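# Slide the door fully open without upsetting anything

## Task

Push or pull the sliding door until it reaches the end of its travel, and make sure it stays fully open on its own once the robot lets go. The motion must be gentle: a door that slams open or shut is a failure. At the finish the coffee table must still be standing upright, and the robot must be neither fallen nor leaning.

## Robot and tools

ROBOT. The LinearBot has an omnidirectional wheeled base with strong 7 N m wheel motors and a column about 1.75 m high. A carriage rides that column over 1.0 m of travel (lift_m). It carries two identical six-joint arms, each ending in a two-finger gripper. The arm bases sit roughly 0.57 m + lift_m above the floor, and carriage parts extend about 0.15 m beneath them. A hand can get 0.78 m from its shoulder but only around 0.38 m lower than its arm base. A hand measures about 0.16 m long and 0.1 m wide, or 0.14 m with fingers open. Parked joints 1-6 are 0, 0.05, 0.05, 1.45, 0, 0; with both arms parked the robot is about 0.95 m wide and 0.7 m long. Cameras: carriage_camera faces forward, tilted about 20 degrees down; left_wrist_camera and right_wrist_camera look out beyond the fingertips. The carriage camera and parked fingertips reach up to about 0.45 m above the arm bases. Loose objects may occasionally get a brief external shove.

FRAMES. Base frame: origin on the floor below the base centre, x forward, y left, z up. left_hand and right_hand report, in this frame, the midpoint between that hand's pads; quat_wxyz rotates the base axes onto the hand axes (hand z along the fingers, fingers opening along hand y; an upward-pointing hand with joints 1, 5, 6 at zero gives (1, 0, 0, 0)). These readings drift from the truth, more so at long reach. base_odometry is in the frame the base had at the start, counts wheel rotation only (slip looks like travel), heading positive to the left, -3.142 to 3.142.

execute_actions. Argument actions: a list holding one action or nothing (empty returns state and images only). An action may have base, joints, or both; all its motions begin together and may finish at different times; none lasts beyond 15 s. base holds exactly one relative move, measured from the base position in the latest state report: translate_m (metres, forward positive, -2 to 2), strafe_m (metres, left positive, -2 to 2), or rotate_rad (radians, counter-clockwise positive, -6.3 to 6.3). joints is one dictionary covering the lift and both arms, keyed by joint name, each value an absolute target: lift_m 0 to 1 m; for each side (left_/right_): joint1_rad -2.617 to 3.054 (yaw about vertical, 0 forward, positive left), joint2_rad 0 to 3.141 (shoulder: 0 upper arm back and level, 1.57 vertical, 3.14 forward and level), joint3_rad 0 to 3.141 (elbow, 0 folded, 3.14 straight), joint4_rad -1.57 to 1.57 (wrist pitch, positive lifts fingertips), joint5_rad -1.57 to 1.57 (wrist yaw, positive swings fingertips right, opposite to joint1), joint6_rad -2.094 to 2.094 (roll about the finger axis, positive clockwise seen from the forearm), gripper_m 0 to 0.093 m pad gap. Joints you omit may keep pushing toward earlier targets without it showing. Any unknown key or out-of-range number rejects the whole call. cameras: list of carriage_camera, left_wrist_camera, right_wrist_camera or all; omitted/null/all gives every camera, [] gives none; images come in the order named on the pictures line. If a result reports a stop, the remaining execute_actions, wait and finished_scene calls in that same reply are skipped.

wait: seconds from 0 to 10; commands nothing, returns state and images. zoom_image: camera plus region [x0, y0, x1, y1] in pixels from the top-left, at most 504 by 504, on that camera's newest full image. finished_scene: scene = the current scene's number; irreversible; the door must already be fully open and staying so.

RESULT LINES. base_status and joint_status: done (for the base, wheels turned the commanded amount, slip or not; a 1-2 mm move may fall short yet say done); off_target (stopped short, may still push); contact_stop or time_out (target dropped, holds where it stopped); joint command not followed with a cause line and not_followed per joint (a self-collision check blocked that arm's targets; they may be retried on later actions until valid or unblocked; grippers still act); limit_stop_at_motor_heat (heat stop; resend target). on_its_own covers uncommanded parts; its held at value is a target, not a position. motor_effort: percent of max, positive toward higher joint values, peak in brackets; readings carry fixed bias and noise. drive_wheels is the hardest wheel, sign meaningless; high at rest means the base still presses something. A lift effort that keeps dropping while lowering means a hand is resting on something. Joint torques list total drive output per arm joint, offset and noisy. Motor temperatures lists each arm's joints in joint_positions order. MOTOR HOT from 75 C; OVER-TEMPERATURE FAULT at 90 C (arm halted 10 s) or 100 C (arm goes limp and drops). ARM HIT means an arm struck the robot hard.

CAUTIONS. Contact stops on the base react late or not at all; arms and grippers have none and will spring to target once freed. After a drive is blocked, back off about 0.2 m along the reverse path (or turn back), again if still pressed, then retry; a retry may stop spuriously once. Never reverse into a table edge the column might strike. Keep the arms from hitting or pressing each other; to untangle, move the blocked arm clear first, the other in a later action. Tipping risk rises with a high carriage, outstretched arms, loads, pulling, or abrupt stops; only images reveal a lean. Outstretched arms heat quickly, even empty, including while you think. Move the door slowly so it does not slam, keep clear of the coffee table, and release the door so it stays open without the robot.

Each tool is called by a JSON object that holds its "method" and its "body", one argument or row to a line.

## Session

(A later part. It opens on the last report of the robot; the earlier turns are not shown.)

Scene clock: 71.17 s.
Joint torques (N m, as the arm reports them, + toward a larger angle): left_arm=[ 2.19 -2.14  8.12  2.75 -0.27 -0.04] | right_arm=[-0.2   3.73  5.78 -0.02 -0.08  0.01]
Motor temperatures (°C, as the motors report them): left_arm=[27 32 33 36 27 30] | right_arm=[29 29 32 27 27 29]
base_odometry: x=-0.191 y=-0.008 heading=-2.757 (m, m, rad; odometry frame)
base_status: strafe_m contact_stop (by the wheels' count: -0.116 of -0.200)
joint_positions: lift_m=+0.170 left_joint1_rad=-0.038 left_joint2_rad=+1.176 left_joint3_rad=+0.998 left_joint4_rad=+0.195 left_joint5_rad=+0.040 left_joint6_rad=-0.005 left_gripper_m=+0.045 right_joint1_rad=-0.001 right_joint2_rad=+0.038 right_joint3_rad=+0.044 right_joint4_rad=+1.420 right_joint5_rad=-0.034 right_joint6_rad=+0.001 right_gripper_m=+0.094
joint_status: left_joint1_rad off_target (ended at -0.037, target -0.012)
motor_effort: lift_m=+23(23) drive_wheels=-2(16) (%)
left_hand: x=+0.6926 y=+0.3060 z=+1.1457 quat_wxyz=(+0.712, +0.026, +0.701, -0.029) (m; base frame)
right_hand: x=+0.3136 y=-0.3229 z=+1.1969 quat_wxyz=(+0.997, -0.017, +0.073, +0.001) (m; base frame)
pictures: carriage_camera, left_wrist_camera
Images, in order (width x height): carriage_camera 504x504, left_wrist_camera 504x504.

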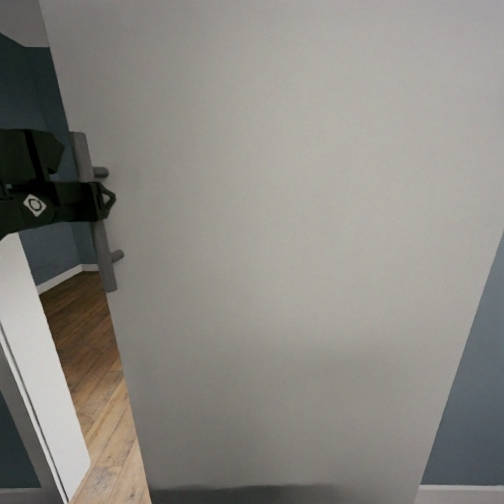

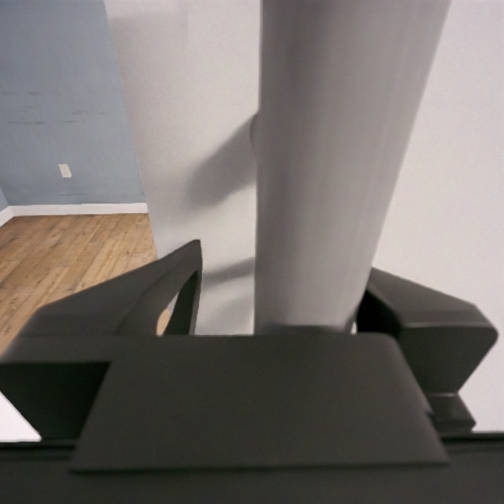

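{"method": "execute_actions", "body": {
  "actions": [
    {"joints":{"left_gripper_m":0.0}}
  ],
  "cameras": []
}}

{"method": "execute_actions", "body": {
  "actions": [
    {"base":{"strafe_m":-0.1},"joints":{"left_joint1_rad":-0.06}}
  ],
  "cameras": ["carriage_camera","left_wrist_camera"]
}}

{"method": "execute_actions", "body": {
  "actions": [
    {"base":{"strafe_m":-0.1},"joints":{"left_joint1_rad":-0.06}}
  ],
  "cameras": ["carriage_camera","left_wrist_camera"]
}}

Scene clock: 75.93 s.
Joint torques (N m, as the arm reports them, + toward a larger angle): left_arm=[ 1.46 -2.31  8.08  2.76 -0.64 -0.06] | right_arm=[-0.18  3.65  5.82 -0.04 -0.08 -0.01]
Motor temperatures (°C, as the motors report them): left_arm=[27 32 34 37 27 30] | right_arm=[29 29 32 27 27 29]
base_odometry: x=-0.191 y=-0.008 heading=-2.757 (m, m, rad; odometry frame)
base_status: not commanded
joint_positions: lift_m=+0.170 left_joint1_rad=-0.030 left_joint2_rad=+1.176 left_joint3_rad=+0.998 left_joint4_rad=+0.197 left_joint5_rad=+0.074 left_joint6_rad=-0.006 left_gripper_m=+0.020 right_joint1_rad=-0.001 right_joint2_rad=+0.038 right_joint3_rad=+0.044 right_joint4_rad=+1.419 right_joint5_rad=-0.034 right_joint6_rad=+0.001 right_gripper_m=+0.094
joint_status: left_gripper_m off_target (ended at +0.020, target +0.000)
motor_effort: lift_m=+22(23) drive_wheels=+1(3) (%)
left_hand: x=+0.6923 y=+0.3036 z=+1.1462 quat_wxyz=(+0.713, +0.035, +0.700, -0.038) (m; base frame)
right_hand: x=+0.3138 y=-0.3228 z=+1.1969 quat_wxyz=(+0.997, -0.017, +0.073, +0.001) (m; base frame)
pictures: none
No camera images: the call's "cameras" was empty. Leave "cameras" out to get every camera's image.

Scene clock: 77.50 s.
Joint torques (N m, as the arm reports them, + toward a larger angle): left_arm=[ 0.82 -2.37  8.15  2.73  0.32 -0.04] | right_arm=[-0.27  3.64  5.87 -0.03 -0.08  0.01]
Motor temperatures (°C, as the motors report them): left_arm=[27 32 34 37 27 30] | right_arm=[29 29 32 27 27 29]
base_odometry: x=-0.228 y=+0.085 heading=-2.757 (m, m, rad; odometry frame)
base_status: done
joint_positions: lift_m=+0.170 left_joint1_rad=-0.070 left_joint2_rad=+1.176 left_joint3_rad=+0.998 left_joint4_rad=+0.195 left_joint5_rad=-0.012 left_joint6_rad=-0.005 left_gripper_m=+0.020 right_joint1_rad=-0.001 right_joint2_rad=+0.038 right_joint3_rad=+0.044 right_joint4_rad=+1.419 right_joint5_rad=-0.034 right_joint6_rad=+0.001 right_gripper_m=+0.094
joint_status: all done
motor_effort: lift_m=+22(23) drive_wheels=-3(11) (%)
left_hand: x=+0.6924 y=+0.3017 z=+1.1457 quat_wxyz=(+0.713, +0.018, +0.701, -0.022) (m; base frame)
right_hand: x=+0.3138 y=-0.3228 z=+1.1969 quat_wxyz=(+0.997, -0.017, +0.073, +0.001) (m; base frame)
pictures: carriage_camera, left_wrist_camera
Images, in order (width x height): carriage_camera 504x504, left_wrist_camera 504x504.

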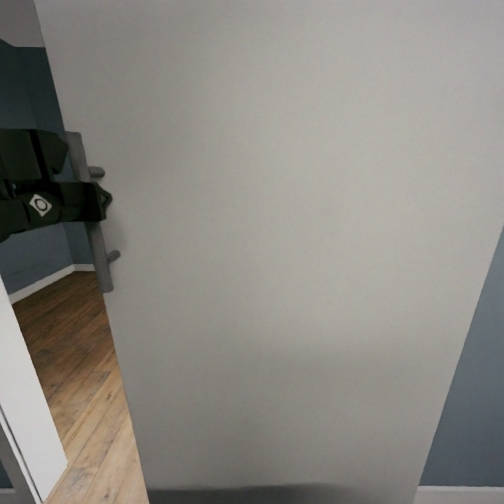

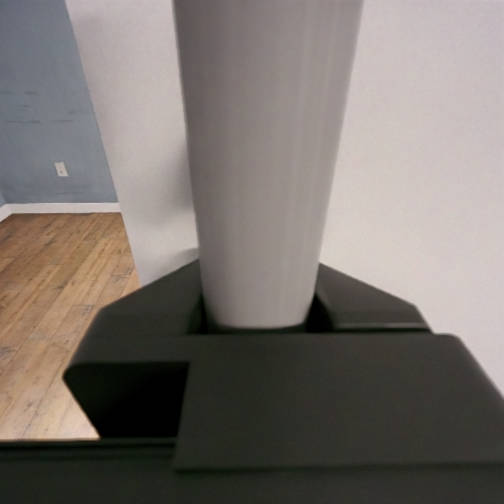

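Scene clock: 79.03 s.
Joint torques (N m, as the arm reports them, + toward a larger angle): left_arm=[ 0.84 -1.69  8.16  2.89  0.36 -0.09] | right_arm=[-0.17  3.64  5.88 -0.04 -0.06  0.  ]
Motor temperatures (°C, as the motors report them): left_arm=[27 32 34 37 27 30] | right_arm=[29 29 32 27 27 29]
base_odometry: x=-0.266 y=+0.177 heading=-2.757 (m, m, rad; odometry frame)
base_status: done
joint_positions: lift_m=+0.170 left_joint1_rad=-0.070 left_joint2_rad=+1.170 left_joint3_rad=+0.998 left_joint4_rad=+0.184 left_joint5_rad=-0.016 left_joint6_rad=-0.005 left_gripper_m=+0.020 right_joint1_rad=-0.001 right_joint2_rad=+0.038 right_joint3_rad=+0.044 right_joint4_rad=+1.419 right_joint5_rad=-0.034 right_joint6_rad=+0.001 right_gripper_m=+0.094
joint_status: all done
motor_effort: lift_m=+22(23) drive_wheels=-3(13) (%)
left_hand: x=+0.6909 y=+0.3023 z=+1.1455 quat_wxyz=(+0.711, +0.017, +0.703, -0.021) (m; base frame)
right_hand: x=+0.3137 y=-0.3228 z=+1.1969 quat_wxyz=(+0.997, -0.017, +0.073, +0.001) (m; base frame)
pictures: carriage_camera, left_wrist_camera
Images, in order (width x height): carriage_camera 504x504, left_wrist_camera 504x504.

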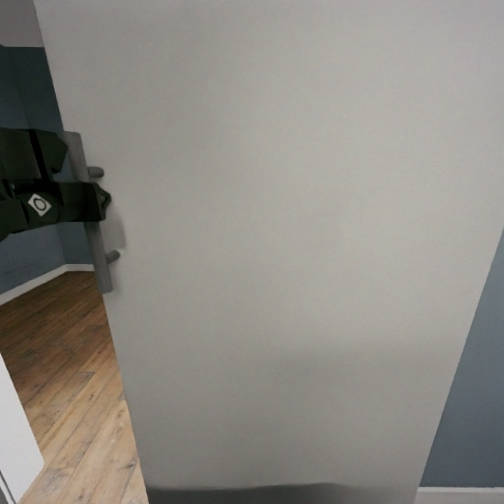

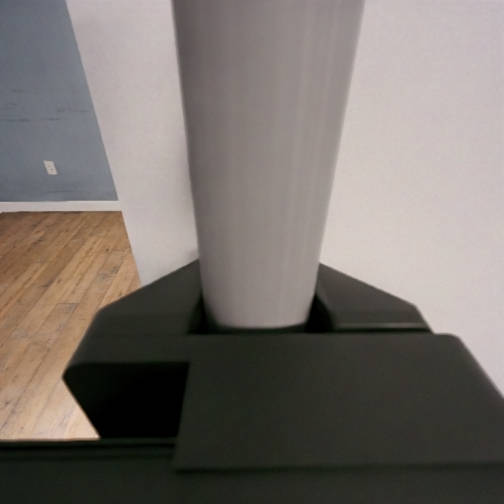

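{"method": "execute_actions", "body": {
  "actions": [
    {"base":{"translate_m":-0.006}}
  ],
  "cameras": []
}}

{"method": "execute_actions", "body": {
  "actions": [
    {"base":{"strafe_m":-0.1},"joints":{"left_joint1_rad":-0.06}}
  ],
  "cameras": []
}}

{"method": "execute_actions", "body": {
  "actions": [
    {"base":{"strafe_m":-0.1},"joints":{"left_joint1_rad":-0.06}}
  ]
}}

Scene clock: 82.33 s.
Joint torques (N m, as the arm reports them, + toward a larger angle): left_arm=[ 1.08 -2.81  7.94  2.67  0.42 -0.03] | right_arm=[-0.18  3.7   5.84 -0.05 -0.07 -0.01]
Motor temperatures (°C, as the motors report them): left_arm=[27 32 34 38 27 30] | right_arm=[29 29 33 27 27 29]
base_odometry: x=-0.261 y=+0.179 heading=-2.756 (m, m, rad; odometry frame)
base_status: done
joint_positions: lift_m=+0.170 left_joint1_rad=-0.070 left_joint2_rad=+1.184 left_joint3_rad=+1.001 left_joint4_rad=+0.203 left_joint5_rad=-0.018 left_joint6_rad=-0.005 left_gripper_m=+0.020 right_joint1_rad=-0.001 right_joint2_rad=+0.038 right_joint3_rad=+0.044 right_joint4_rad=+1.420 right_joint5_rad=-0.034 right_joint6_rad=+0.001 right_gripper_m=+0.094
joint_status: not commanded
motor_effort: lift_m=+23(23) drive_wheels=+1(3) (%)
left_hand: x=+0.6945 y=+0.3024 z=+1.1463 quat_wxyz=(+0.714, +0.016, +0.700, -0.020) (m; base frame)
right_hand: x=+0.3135 y=-0.3228 z=+1.1969 quat_wxyz=(+0.997, -0.017, +0.072, +0.001) (m; base frame)
pictures: none
No camera images: the call's "cameras" was empty. Leave "cameras" out to get every camera's image.

Scene clock: 83.93 s.
Joint torques (N m, as the arm reports them, + toward a larger angle): left_arm=[ 1.28 -2.92  7.94  2.62  0.4  -0.06] | right_arm=[-0.22  3.66  5.7  -0.02 -0.05  0.  ]
Motor temperatures (°C, as the motors report them): left_arm=[27 32 34 38 27 30] | right_arm=[29 29 33 27 27 29]
base_odometry: x=-0.298 y=+0.272 heading=-2.757 (m, m, rad; odometry frame)
base_status: done
joint_positions: lift_m=+0.170 left_joint1_rad=-0.075 left_joint2_rad=+1.184 left_joint3_rad=+1.001 left_joint4_rad=+0.203 left_joint5_rad=-0.013 left_joint6_rad=-0.005 left_gripper_m=+0.020 right_joint1_rad=-0.001 right_joint2_rad=+0.038 right_joint3_rad=+0.044 right_joint4_rad=+1.420 right_joint5_rad=-0.034 right_joint6_rad=+0.001 right_gripper_m=+0.094
joint_status: all done
motor_effort: lift_m=+23(22) drive_wheels=-3(11) (%)
left_hand: x=+0.6943 y=+0.2995 z=+1.1462 quat_wxyz=(+0.714, +0.020, +0.700, -0.024) (m; base frame)
right_hand: x=+0.3136 y=-0.3228 z=+1.1969 quat_wxyz=(+0.997, -0.017, +0.073, +0.001) (m; base frame)
pictures: none
No camera images: the call's "cameras" was empty. Leave "cameras" out to get every camera's image.

Scene clock: 85.57 s.
Joint torques (N m, as the arm reports them, + toward a larger angle): left_arm=[ 1.03 -2.48  7.96  2.78  0.43 -0.02] | right_arm=[-0.23  3.59  5.78 -0.04 -0.07 -0.02]
Motor temperatures (°C, as the motors report them): left_arm=[27 32 34 38 27 30] | right_arm=[29 29 33 27 27 29]
base_odometry: x=-0.336 y=+0.365 heading=-2.757 (m, m, rad; odometry frame)
base_status: done
joint_positions: lift_m=+0.170 left_joint1_rad=-0.072 left_joint2_rad=+1.180 left_joint3_rad=+1.001 left_joint4_rad=+0.194 left_joint5_rad=-0.016 left_joint6_rad=-0.005 left_gripper_m=+0.020 right_joint1_rad=-0.001 right_joint2_rad=+0.038 right_joint3_rad=+0.044 right_joint4_rad=+1.420 right_joint5_rad=-0.034 right_joint6_rad=+0.001 right_gripper_m=+0.094
joint_status: all done
motor_effort: lift_m=+23(22) drive_wheels=-3(11) (%)
left_hand: x=+0.6933 y=+0.3013 z=+1.1456 quat_wxyz=(+0.712, +0.018, +0.702, -0.022) (m; base frame)
right_hand: x=+0.3136 y=-0.3228 z=+1.1969 quat_wxyz=(+0.997, -0.017, +0.073, +0.001) (m; base frame)
pictures: carriage_camera, left_wrist_camera, right_wrist_camera
Images, in order (width x height): carriage_camera 504x504, left_wrist_camera 504x504, right_wrist_camera 504x504.

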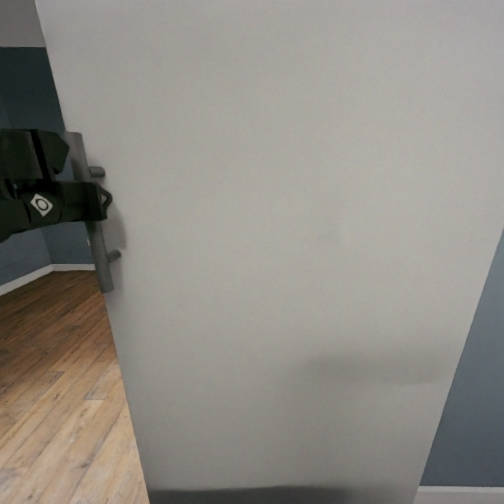

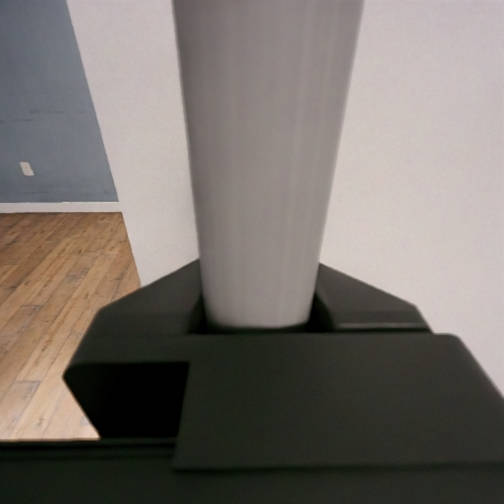

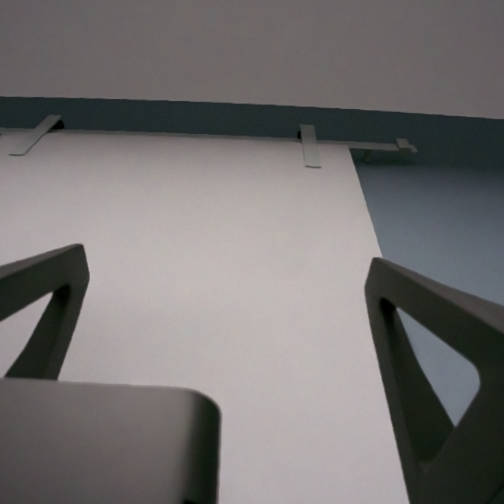

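{"method": "execute_actions", "body": {
  "actions": [
    {"base":{"strafe_m":-0.1},"joints":{"left_joint1_rad":-0.06}}
  ],
  "cameras": ["right_wrist_camera"]
}}

{"method": "execute_actions", "body": {
  "actions": [
    {"base":{"strafe_m":-0.06},"joints":{"left_joint1_rad":-0.06}}
  ],
  "cameras": ["right_wrist_camera"]
}}

{"method": "execute_actions", "body": {
  "actions": [
    {"base":{"strafe_m":-0.04},"joints":{"left_joint1_rad":-0.06}}
  ],
  "cameras": ["right_wrist_camera"]
}}

Scene clock: 90.23 s.
Joint torques (N m, as the arm reports them, + toward a larger angle): left_arm=[ 0.87 -1.99  8.03  2.88  0.33  0.  ] | right_arm=[-0.2   3.65  5.86 -0.03 -0.1  -0.01]
Motor temperatures (°C, as the motors report them): left_arm=[27 32 35 39 28 30] | right_arm=[29 29 33 27 27 29]
base_odometry: x=-0.373 y=+0.458 heading=-2.757 (m, m, rad; odometry frame)
base_status: done
joint_positions: lift_m=+0.170 left_joint1_rad=-0.070 left_joint2_rad=+1.174 left_joint3_rad=+1.001 left_joint4_rad=+0.184 left_joint5_rad=-0.014 left_joint6_rad=-0.005 left_gripper_m=+0.020 right_joint1_rad=-0.001 right_joint2_rad=+0.038 right_joint3_rad=+0.044 right_joint4_rad=+1.420 right_joint5_rad=-0.034 right_joint6_rad=+0.001 right_gripper_m=+0.094
joint_status: all done
motor_effort: lift_m=+23(22) drive_wheels=-2(11) (%)
left_hand: x=+0.6918 y=+0.3018 z=+1.1456 quat_wxyz=(+0.711, +0.018, +0.703, -0.022) (m; base frame)
right_hand: x=+0.3136 y=-0.3228 z=+1.1969 quat_wxyz=(+0.997, -0.017, +0.073, +0.001) (m; base frame)
pictures: right_wrist_camera
Images, in order (width x height): right_wrist_camera 504x504.

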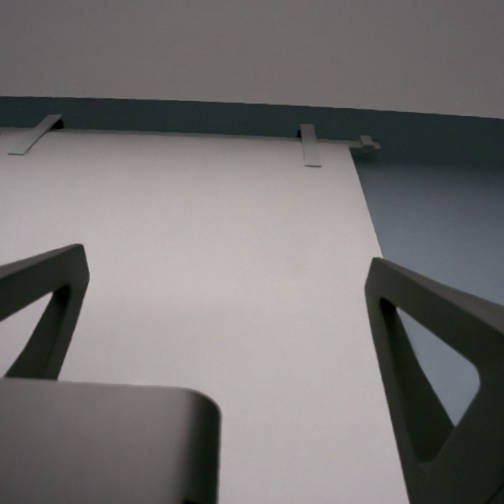

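Scene clock: 91.53 s.
Joint torques (N m, as the arm reports them, + toward a larger angle): left_arm=[ 0.18 -1.75  7.88  2.95  0.34 -0.07] | right_arm=[-0.24  3.71  5.85 -0.06 -0.08  0.01]
Motor temperatures (°C, as the motors report them): left_arm=[27 32 35 39 28 30] | right_arm=[29 29 33 27 27 29]
base_odometry: x=-0.395 y=+0.514 heading=-2.757 (m, m, rad; odometry frame)
base_status: done
joint_positions: lift_m=+0.170 left_joint1_rad=-0.064 left_joint2_rad=+1.170 left_joint3_rad=+1.001 left_joint4_rad=+0.177 left_joint5_rad=-0.012 left_joint6_rad=-0.004 left_gripper_m=+0.020 right_joint1_rad=-0.001 right_joint2_rad=+0.038 right_joint3_rad=+0.044 right_joint4_rad=+1.420 right_joint5_rad=-0.034 right_joint6_rad=+0.001 right_gripper_m=+0.094
joint_status: all done
motor_effort: lift_m=+23(23) drive_wheels=-3(12) (%)
left_hand: x=+0.6910 y=+0.3043 z=+1.1454 quat_wxyz=(+0.710, +0.017, +0.704, -0.020) (m; base frame)
right_hand: x=+0.3136 y=-0.3228 z=+1.1969 quat_wxyz=(+0.997, -0.017, +0.073, +0.001) (m; base frame)
pictures: right_wrist_camera
Images, in order (width x height): right_wrist_camera 504x504.

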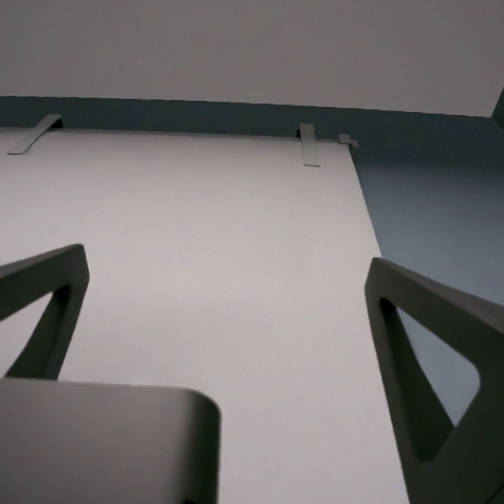

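Scene clock: 92.70 s.
Joint torques (N m, as the arm reports them, + toward a larger angle): left_arm=[-0.13 -1.57  7.92  3.    0.33 -0.07] | right_arm=[-0.3   3.63  5.82 -0.05 -0.06  0.  ]
Motor temperatures (°C, as the motors report them): left_arm=[27 32 35 39 28 30] | right_arm=[29 29 33 27 27 29]
base_odometry: x=-0.410 y=+0.551 heading=-2.757 (m, m, rad; odometry frame)
base_status: done
joint_positions: lift_m=+0.170 left_joint1_rad=-0.057 left_joint2_rad=+1.169 left_joint3_rad=+1.001 left_joint4_rad=+0.175 left_joint5_rad=-0.011 left_joint6_rad=-0.004 left_gripper_m=+0.020 right_joint1_rad=-0.001 right_joint2_rad=+0.038 right_joint3_rad=+0.044 right_joint4_rad=+1.420 right_joint5_rad=-0.034 right_joint6_rad=+0.001 right_gripper_m=+0.094
joint_status: all done
motor_effort: lift_m=+23(23) drive_wheels=-2(11) (%)
left_hand: x=+0.6908 y=+0.3068 z=+1.1453 quat_wxyz=(+0.709, +0.015, +0.704, -0.018) (m; base frame)
right_hand: x=+0.3136 y=-0.3228 z=+1.1969 quat_wxyz=(+0.997, -0.017, +0.073, +0.001) (m; base frame)
pictures: right_wrist_camera
Images, in order (width x height): right_wrist_camera 504x504.

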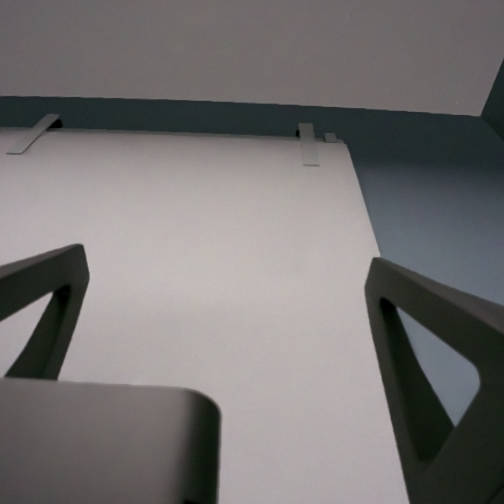

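Gap about 0.03–0.04 m left.

{"method": "execute_actions", "body": {
  "actions": [
    {"base":{"translate_m":-0.008}}
  ],
  "cameras": []
}}

{"method": "execute_actions", "body": {
  "actions": [
    {"base":{"strafe_m":-0.03},"joints":{"left_joint1_rad":-0.06}}
  ],
  "cameras": ["right_wrist_camera"]
}}

{"method": "execute_actions", "body": {
  "actions": [
    {"base":{"strafe_m":-0.025},"joints":{"left_joint1_rad":-0.06}}
  ],
  "cameras": ["right_wrist_camera"]
}}

Scene clock: 95.83 s.
Joint torques (N m, as the arm reports them, + toward a larger angle): left_arm=[-0.21 -2.99  7.73  2.66  0.32 -0.05] | right_arm=[-0.24  3.69  5.87 -0.03 -0.07 -0.01]
Motor temperatures (°C, as the motors report them): left_arm=[27 31 35 39 28 30] | right_arm=[29 29 33 27 27 29]
base_odometry: x=-0.403 y=+0.554 heading=-2.757 (m, m, rad; odometry frame)
base_status: done
joint_positions: lift_m=+0.170 left_joint1_rad=-0.057 left_joint2_rad=+1.187 left_joint3_rad=+1.004 left_joint4_rad=+0.202 left_joint5_rad=-0.012 left_joint6_rad=-0.004 left_gripper_m=+0.020 right_joint1_rad=-0.001 right_joint2_rad=+0.038 right_joint3_rad=+0.044 right_joint4_rad=+1.419 right_joint5_rad=-0.034 right_joint6_rad=+0.001 right_gripper_m=+0.094
joint_status: not commanded
motor_effort: lift_m=+22(23) drive_wheels=+1(4) (%)
left_hand: x=+0.6954 y=+0.3067 z=+1.1464 quat_wxyz=(+0.714, +0.014, +0.700, -0.018) (m; base frame)
right_hand: x=+0.3137 y=-0.3228 z=+1.1969 quat_wxyz=(+0.997, -0.017, +0.073, +0.001) (m; base frame)
pictures: none
No camera images: the call's "cameras" was empty. Leave "cameras" out to get every camera's image.

Scene clock: 96.87 s.
Joint torques (N m, as the arm reports them, + toward a larger angle): left_arm=[-1.22 -3.16  7.66  2.64  0.48 -0.05] | right_arm=[-0.27  3.66  5.77 -0.02 -0.09  0.  ]
Motor temperatures (°C, as the motors report them): left_arm=[27 32 35 39 28 30] | right_arm=[29 29 33 27 27 29]
base_odometry: x=-0.414 y=+0.582 heading=-2.757 (m, m, rad; odometry frame)
base_status: done
joint_positions: lift_m=+0.170 left_joint1_rad=-0.045 left_joint2_rad=+1.187 left_joint3_rad=+1.004 left_joint4_rad=+0.202 left_joint5_rad=-0.018 left_joint6_rad=-0.004 left_gripper_m=+0.020 right_joint1_rad=-0.001 right_joint2_rad=+0.038 right_joint3_rad=+0.044 right_joint4_rad=+1.419 right_joint5_rad=-0.034 right_joint6_rad=+0.001 right_gripper_m=+0.094
joint_status: all done
motor_effort: lift_m=+23(22) drive_wheels=+1(10) (%)
left_hand: x=+0.6956 y=+0.3128 z=+1.1466 quat_wxyz=(+0.714, +0.008, +0.700, -0.011) (m; base frame)
right_hand: x=+0.3138 y=-0.3228 z=+1.1969 quat_wxyz=(+0.997, -0.017, +0.073, +0.001) (m; base frame)
pictures: right_wrist_camera
Images, in order (width x height): right_wrist_camera 504x504.

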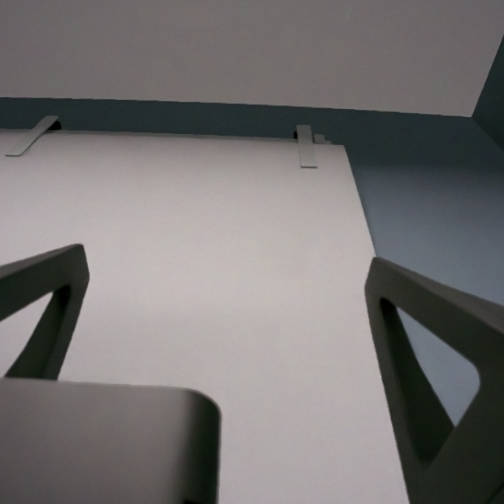

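Scene clock: 97.80 s.
Joint torques (N m, as the arm reports them, + toward a larger angle): left_arm=[-5.08 -3.16  7.7   2.6   1.06 -0.09] | right_arm=[-0.12  3.56  5.8  -0.04 -0.06  0.03]
Motor temperatures (°C, as the motors report them): left_arm=[27 32 35 39 28 30] | right_arm=[29 29 33 27 27 29]
base_odometry: x=-0.423 y=+0.605 heading=-2.757 (m, m, rad; odometry frame)
base_status: done
joint_positions: lift_m=+0.170 left_joint1_rad=-0.006 left_joint2_rad=+1.187 left_joint3_rad=+1.004 left_joint4_rad=+0.204 left_joint5_rad=-0.076 left_joint6_rad=-0.003 left_gripper_m=+0.020 right_joint1_rad=-0.001 right_joint2_rad=+0.038 right_joint3_rad=+0.044 right_joint4_rad=+1.419 right_joint5_rad=-0.034 right_joint6_rad=+0.001 right_gripper_m=+0.094
joint_status: left_joint1_rad off_target (ended at -0.005, target -0.060)
motor_effort: lift_m=+22(23) drive_wheels=+3(11) (%)
left_hand: x=+0.6955 y=+0.3393 z=+1.1469 quat_wxyz=(+0.714, -0.026, +0.699, +0.024) (m; base frame)
right_hand: x=+0.3138 y=-0.3228 z=+1.1969 quat_wxyz=(+0.997, -0.017, +0.073, +0.001) (m; base frame)
pictures: right_wrist_camera
Images, in order (width x height): right_wrist_camera 504x504.

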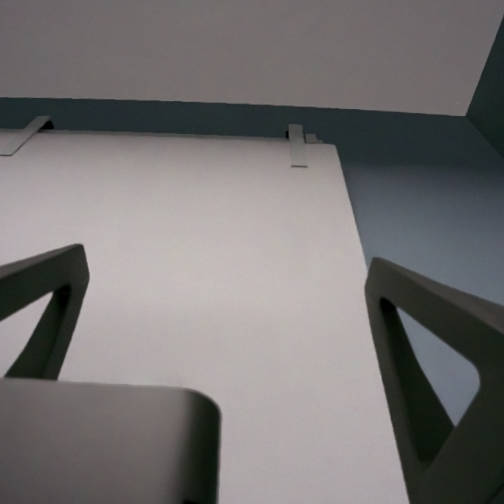

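At the stop. Relax, release, withdraw, and check that it stays.

{"method": "execute_actions", "body": {
  "actions": [
    {"joints":{"left_joint1_rad":-0.012,"left_joint5_rad":-0.03}}
  ],
  "cameras": []
}}

{"method": "execute_actions", "body": {
  "actions": [
    {"joints":{"left_gripper_m":0.09}}
  ],
  "cameras": []
}}

{"method": "execute_actions", "body": {
  "actions": [
    {"base":{"translate_m":-0.2}}
  ]
}}

{"method": "wait", "body": {
  "seconds": 5
}}

Scene clock: 101.03 s.
Joint torques (N m, as the arm reports them, + toward a larger angle): left_arm=[-1.23 -3.15  7.54  2.63  0.5  -0.05] | right_arm=[-0.23  3.63  5.83 -0.04 -0.09  0.01]
Motor temperatures (°C, as the motors report them): left_arm=[27 32 35 39 28 30] | right_arm=[29 29 33 27 27 29]
base_odometry: x=-0.423 y=+0.605 heading=-2.757 (m, m, rad; odometry frame)
base_status: not commanded
joint_positions: lift_m=+0.170 left_joint1_rad=+0.001 left_joint2_rad=+1.187 left_joint3_rad=+1.004 left_joint4_rad=+0.204 left_joint5_rad=-0.069 left_joint6_rad=-0.003 left_gripper_m=+0.020 right_joint1_rad=-0.001 right_joint2_rad=+0.038 right_joint3_rad=+0.044 right_joint4_rad=+1.419 right_joint5_rad=-0.034 right_joint6_rad=+0.001 right_gripper_m=+0.094
joint_status: left_joint5_rad off_target (ended at -0.069, target -0.030); the others done
motor_effort: lift_m=+23(22) drive_wheels=+2(4) (%)
left_hand: x=+0.6955 y=+0.3408 z=+1.1469 quat_wxyz=(+0.714, -0.026, +0.699, +0.023) (m; base frame)
right_hand: x=+0.3138 y=-0.3228 z=+1.1969 quat_wxyz=(+0.997, -0.017, +0.073, +0.001) (m; base frame)
pictures: none
No camera images: the call's "cameras" was empty. Leave "cameras" out to get every camera's image.

Scene clock: 101.73 s.
Joint torques (N m, as the arm reports them, + toward a larger angle): left_arm=[-1.09 -2.5   7.79  2.61  0.4  -0.04] | right_arm=[-0.23  3.65  5.83 -0.02 -0.06  0.03]
Motor temperatures (°C, as the motors report them): left_arm=[27 32 35 39 28 30] | right_arm=[29 29 33 27 27 29]
base_odometry: x=-0.423 y=+0.605 heading=-2.757 (m, m, rad; odometry frame)
base_status: not commanded
joint_positions: lift_m=+0.170 left_joint1_rad=+0.001 left_joint2_rad=+1.181 left_joint3_rad=+1.004 left_joint4_rad=+0.203 left_joint5_rad=-0.059 left_joint6_rad=-0.004 left_gripper_m=+0.090 right_joint1_rad=-0.001 right_joint2_rad=+0.038 right_joint3_rad=+0.044 right_joint4_rad=+1.419 right_joint5_rad=-0.035 right_joint6_rad=+0.001 right_gripper_m=+0.094
joint_status: all done
motor_effort: lift_m=+22(23) drive_wheels=+1(3) (%)
left_hand: x=+0.6940 y=+0.3389 z=+1.1492 quat_wxyz=(+0.716, -0.023, +0.697, +0.019) (m; base frame)
right_hand: x=+0.3138 y=-0.3227 z=+1.1969 quat_wxyz=(+0.997, -0.017, +0.073, +0.001) (m; base frame)
pictures: none
No camera images: the call's "cameras" was empty. Leave "cameras" out to get every camera's image.

Scene clock: 103.80 s.
Joint torques (N m, as the arm reports them, + toward a larger angle): left_arm=[-1.15 -2.68  7.52  2.58  0.15 -0.04] | right_arm=[-0.26  3.57  5.88 -0.05 -0.07  0.  ]
Motor temperatures (°C, as the motors report them): left_arm=[27 32 35 40 28 30] | right_arm=[29 29 33 27 27 29]
base_odometry: x=-0.238 y=+0.680 heading=-2.757 (m, m, rad; odometry frame)
base_status: done
joint_positions: lift_m=+0.170 left_joint1_rad=+0.001 left_joint2_rad=+1.182 left_joint3_rad=+1.004 left_joint4_rad=+0.206 left_joint5_rad=-0.035 left_joint6_rad=-0.005 left_gripper_m=+0.090 right_joint1_rad=-0.001 right_joint2_rad=+0.038 right_joint3_rad=+0.044 right_joint4_rad=+1.419 right_joint5_rad=-0.035 right_joint6_rad=+0.001 right_gripper_m=+0.094
joint_status: not commanded
on_its_own: left_joint5_rad moved +0.023 to your old target -0.030
motor_effort: lift_m=+22(23) drive_wheels=-2(9) (%)
left_hand: x=+0.6945 y=+0.3349 z=+1.1495 quat_wxyz=(+0.717, -0.015, +0.697, +0.011) (m; base frame)
right_hand: x=+0.3137 y=-0.3227 z=+1.1969 quat_wxyz=(+0.997, -0.017, +0.073, +0.001) (m; base frame)
pictures: carriage_camera, left_wrist_camera, right_wrist_camera
Images, in order (width x height): carriage_camera 504x504, left_wrist_camera 504x504, right_wrist_camera 504x504.

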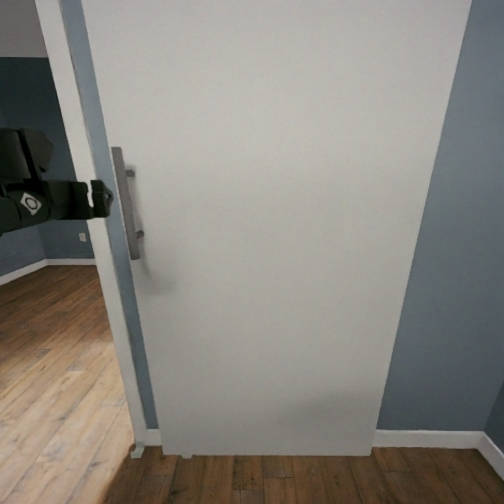

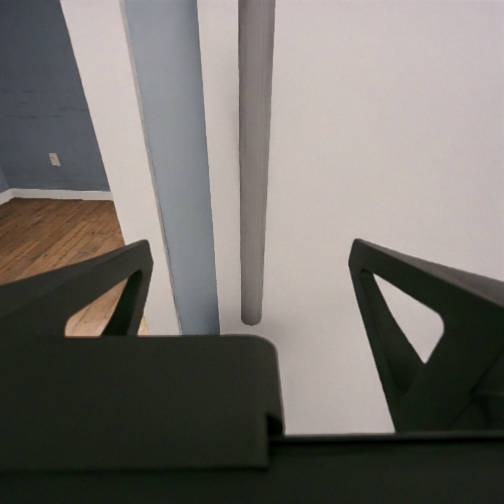

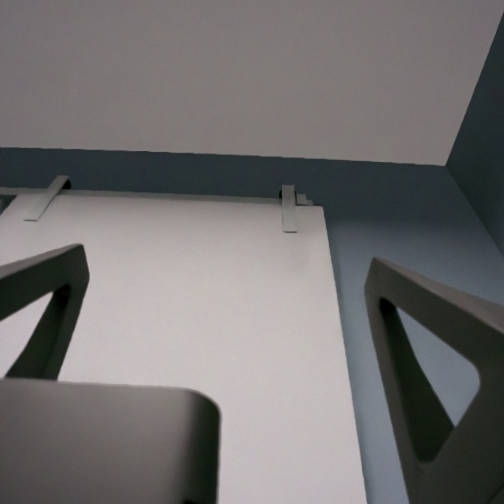

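Scene clock: 108.80 s.
Joint torques (N m, as the arm reports them, + toward a larger angle): left_arm=[-1.23 -2.59  7.8   2.57  0.16 -0.06] | right_arm=[-0.16  3.72  5.89 -0.06 -0.06  0.  ]
Motor temperatures (°C, as the motors report them): left_arm=[27 32 35 40 28 30] | right_arm=[29 29 33 27 27 29]
base_odometry: x=-0.238 y=+0.680 heading=-2.757 (m, m, rad; odometry frame)
base_status: done
joint_positions: lift_m=+0.170 left_joint1_rad=+0.001 left_joint2_rad=+1.182 left_joint3_rad=+1.004 left_joint4_rad=+0.206 left_joint5_rad=-0.035 left_joint6_rad=-0.005 left_gripper_m=+0.090 right_joint1_rad=-0.001 right_joint2_rad=+0.038 right_joint3_rad=+0.044 right_joint4_rad=+1.419 right_joint5_rad=-0.035 right_joint6_rad=+0.001 right_gripper_m=+0.094
joint_status: not commanded
motor_effort: lift_m=+23(23) drive_wheels=-1(9) (%)
left_hand: x=+0.6945 y=+0.3349 z=+1.1495 quat_wxyz=(+0.717, -0.015, +0.697, +0.011) (m; base frame)
right_hand: x=+0.3137 y=-0.3227 z=+1.1969 quat_wxyz=(+0.997, -0.017, +0.073, +0.001) (m; base frame)
wait: 5.00 s; at rest by 0.27 s
pictures: carriage_camera, left_wrist_camera, right_wrist_camera
Images, in order (width x height): carriage_camera 504x504, left_wrist_camera 504x504, right_wrist_camera 504x504.

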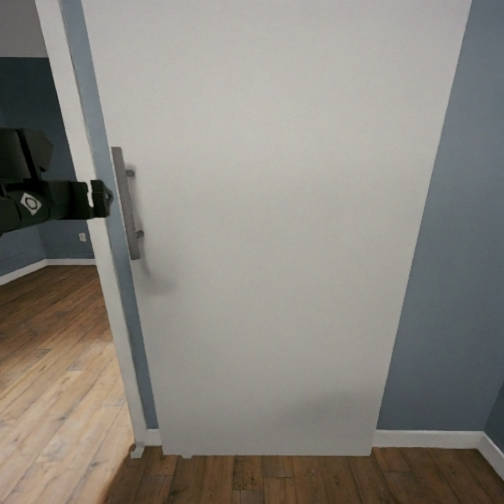

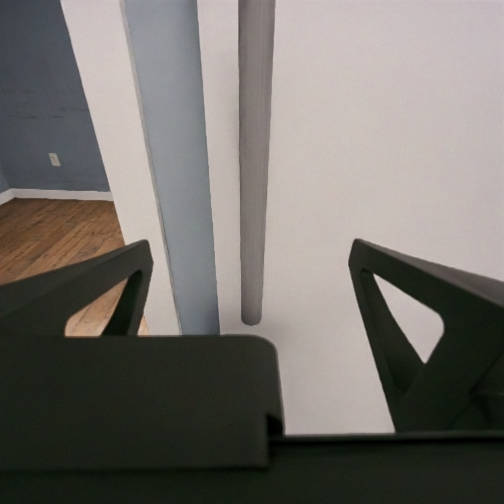

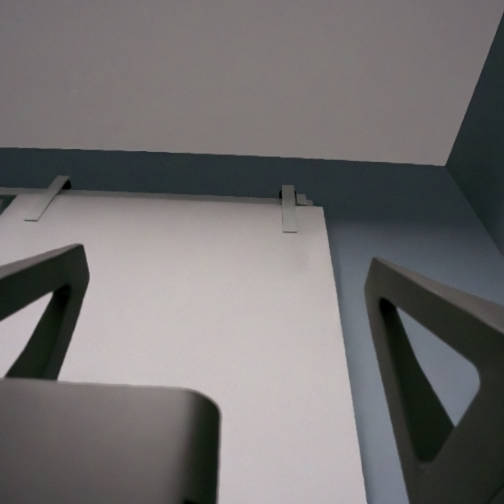

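{"method": "finished_scene", "body": {
  "scene": 1
}}

The scene is finished: the task was done.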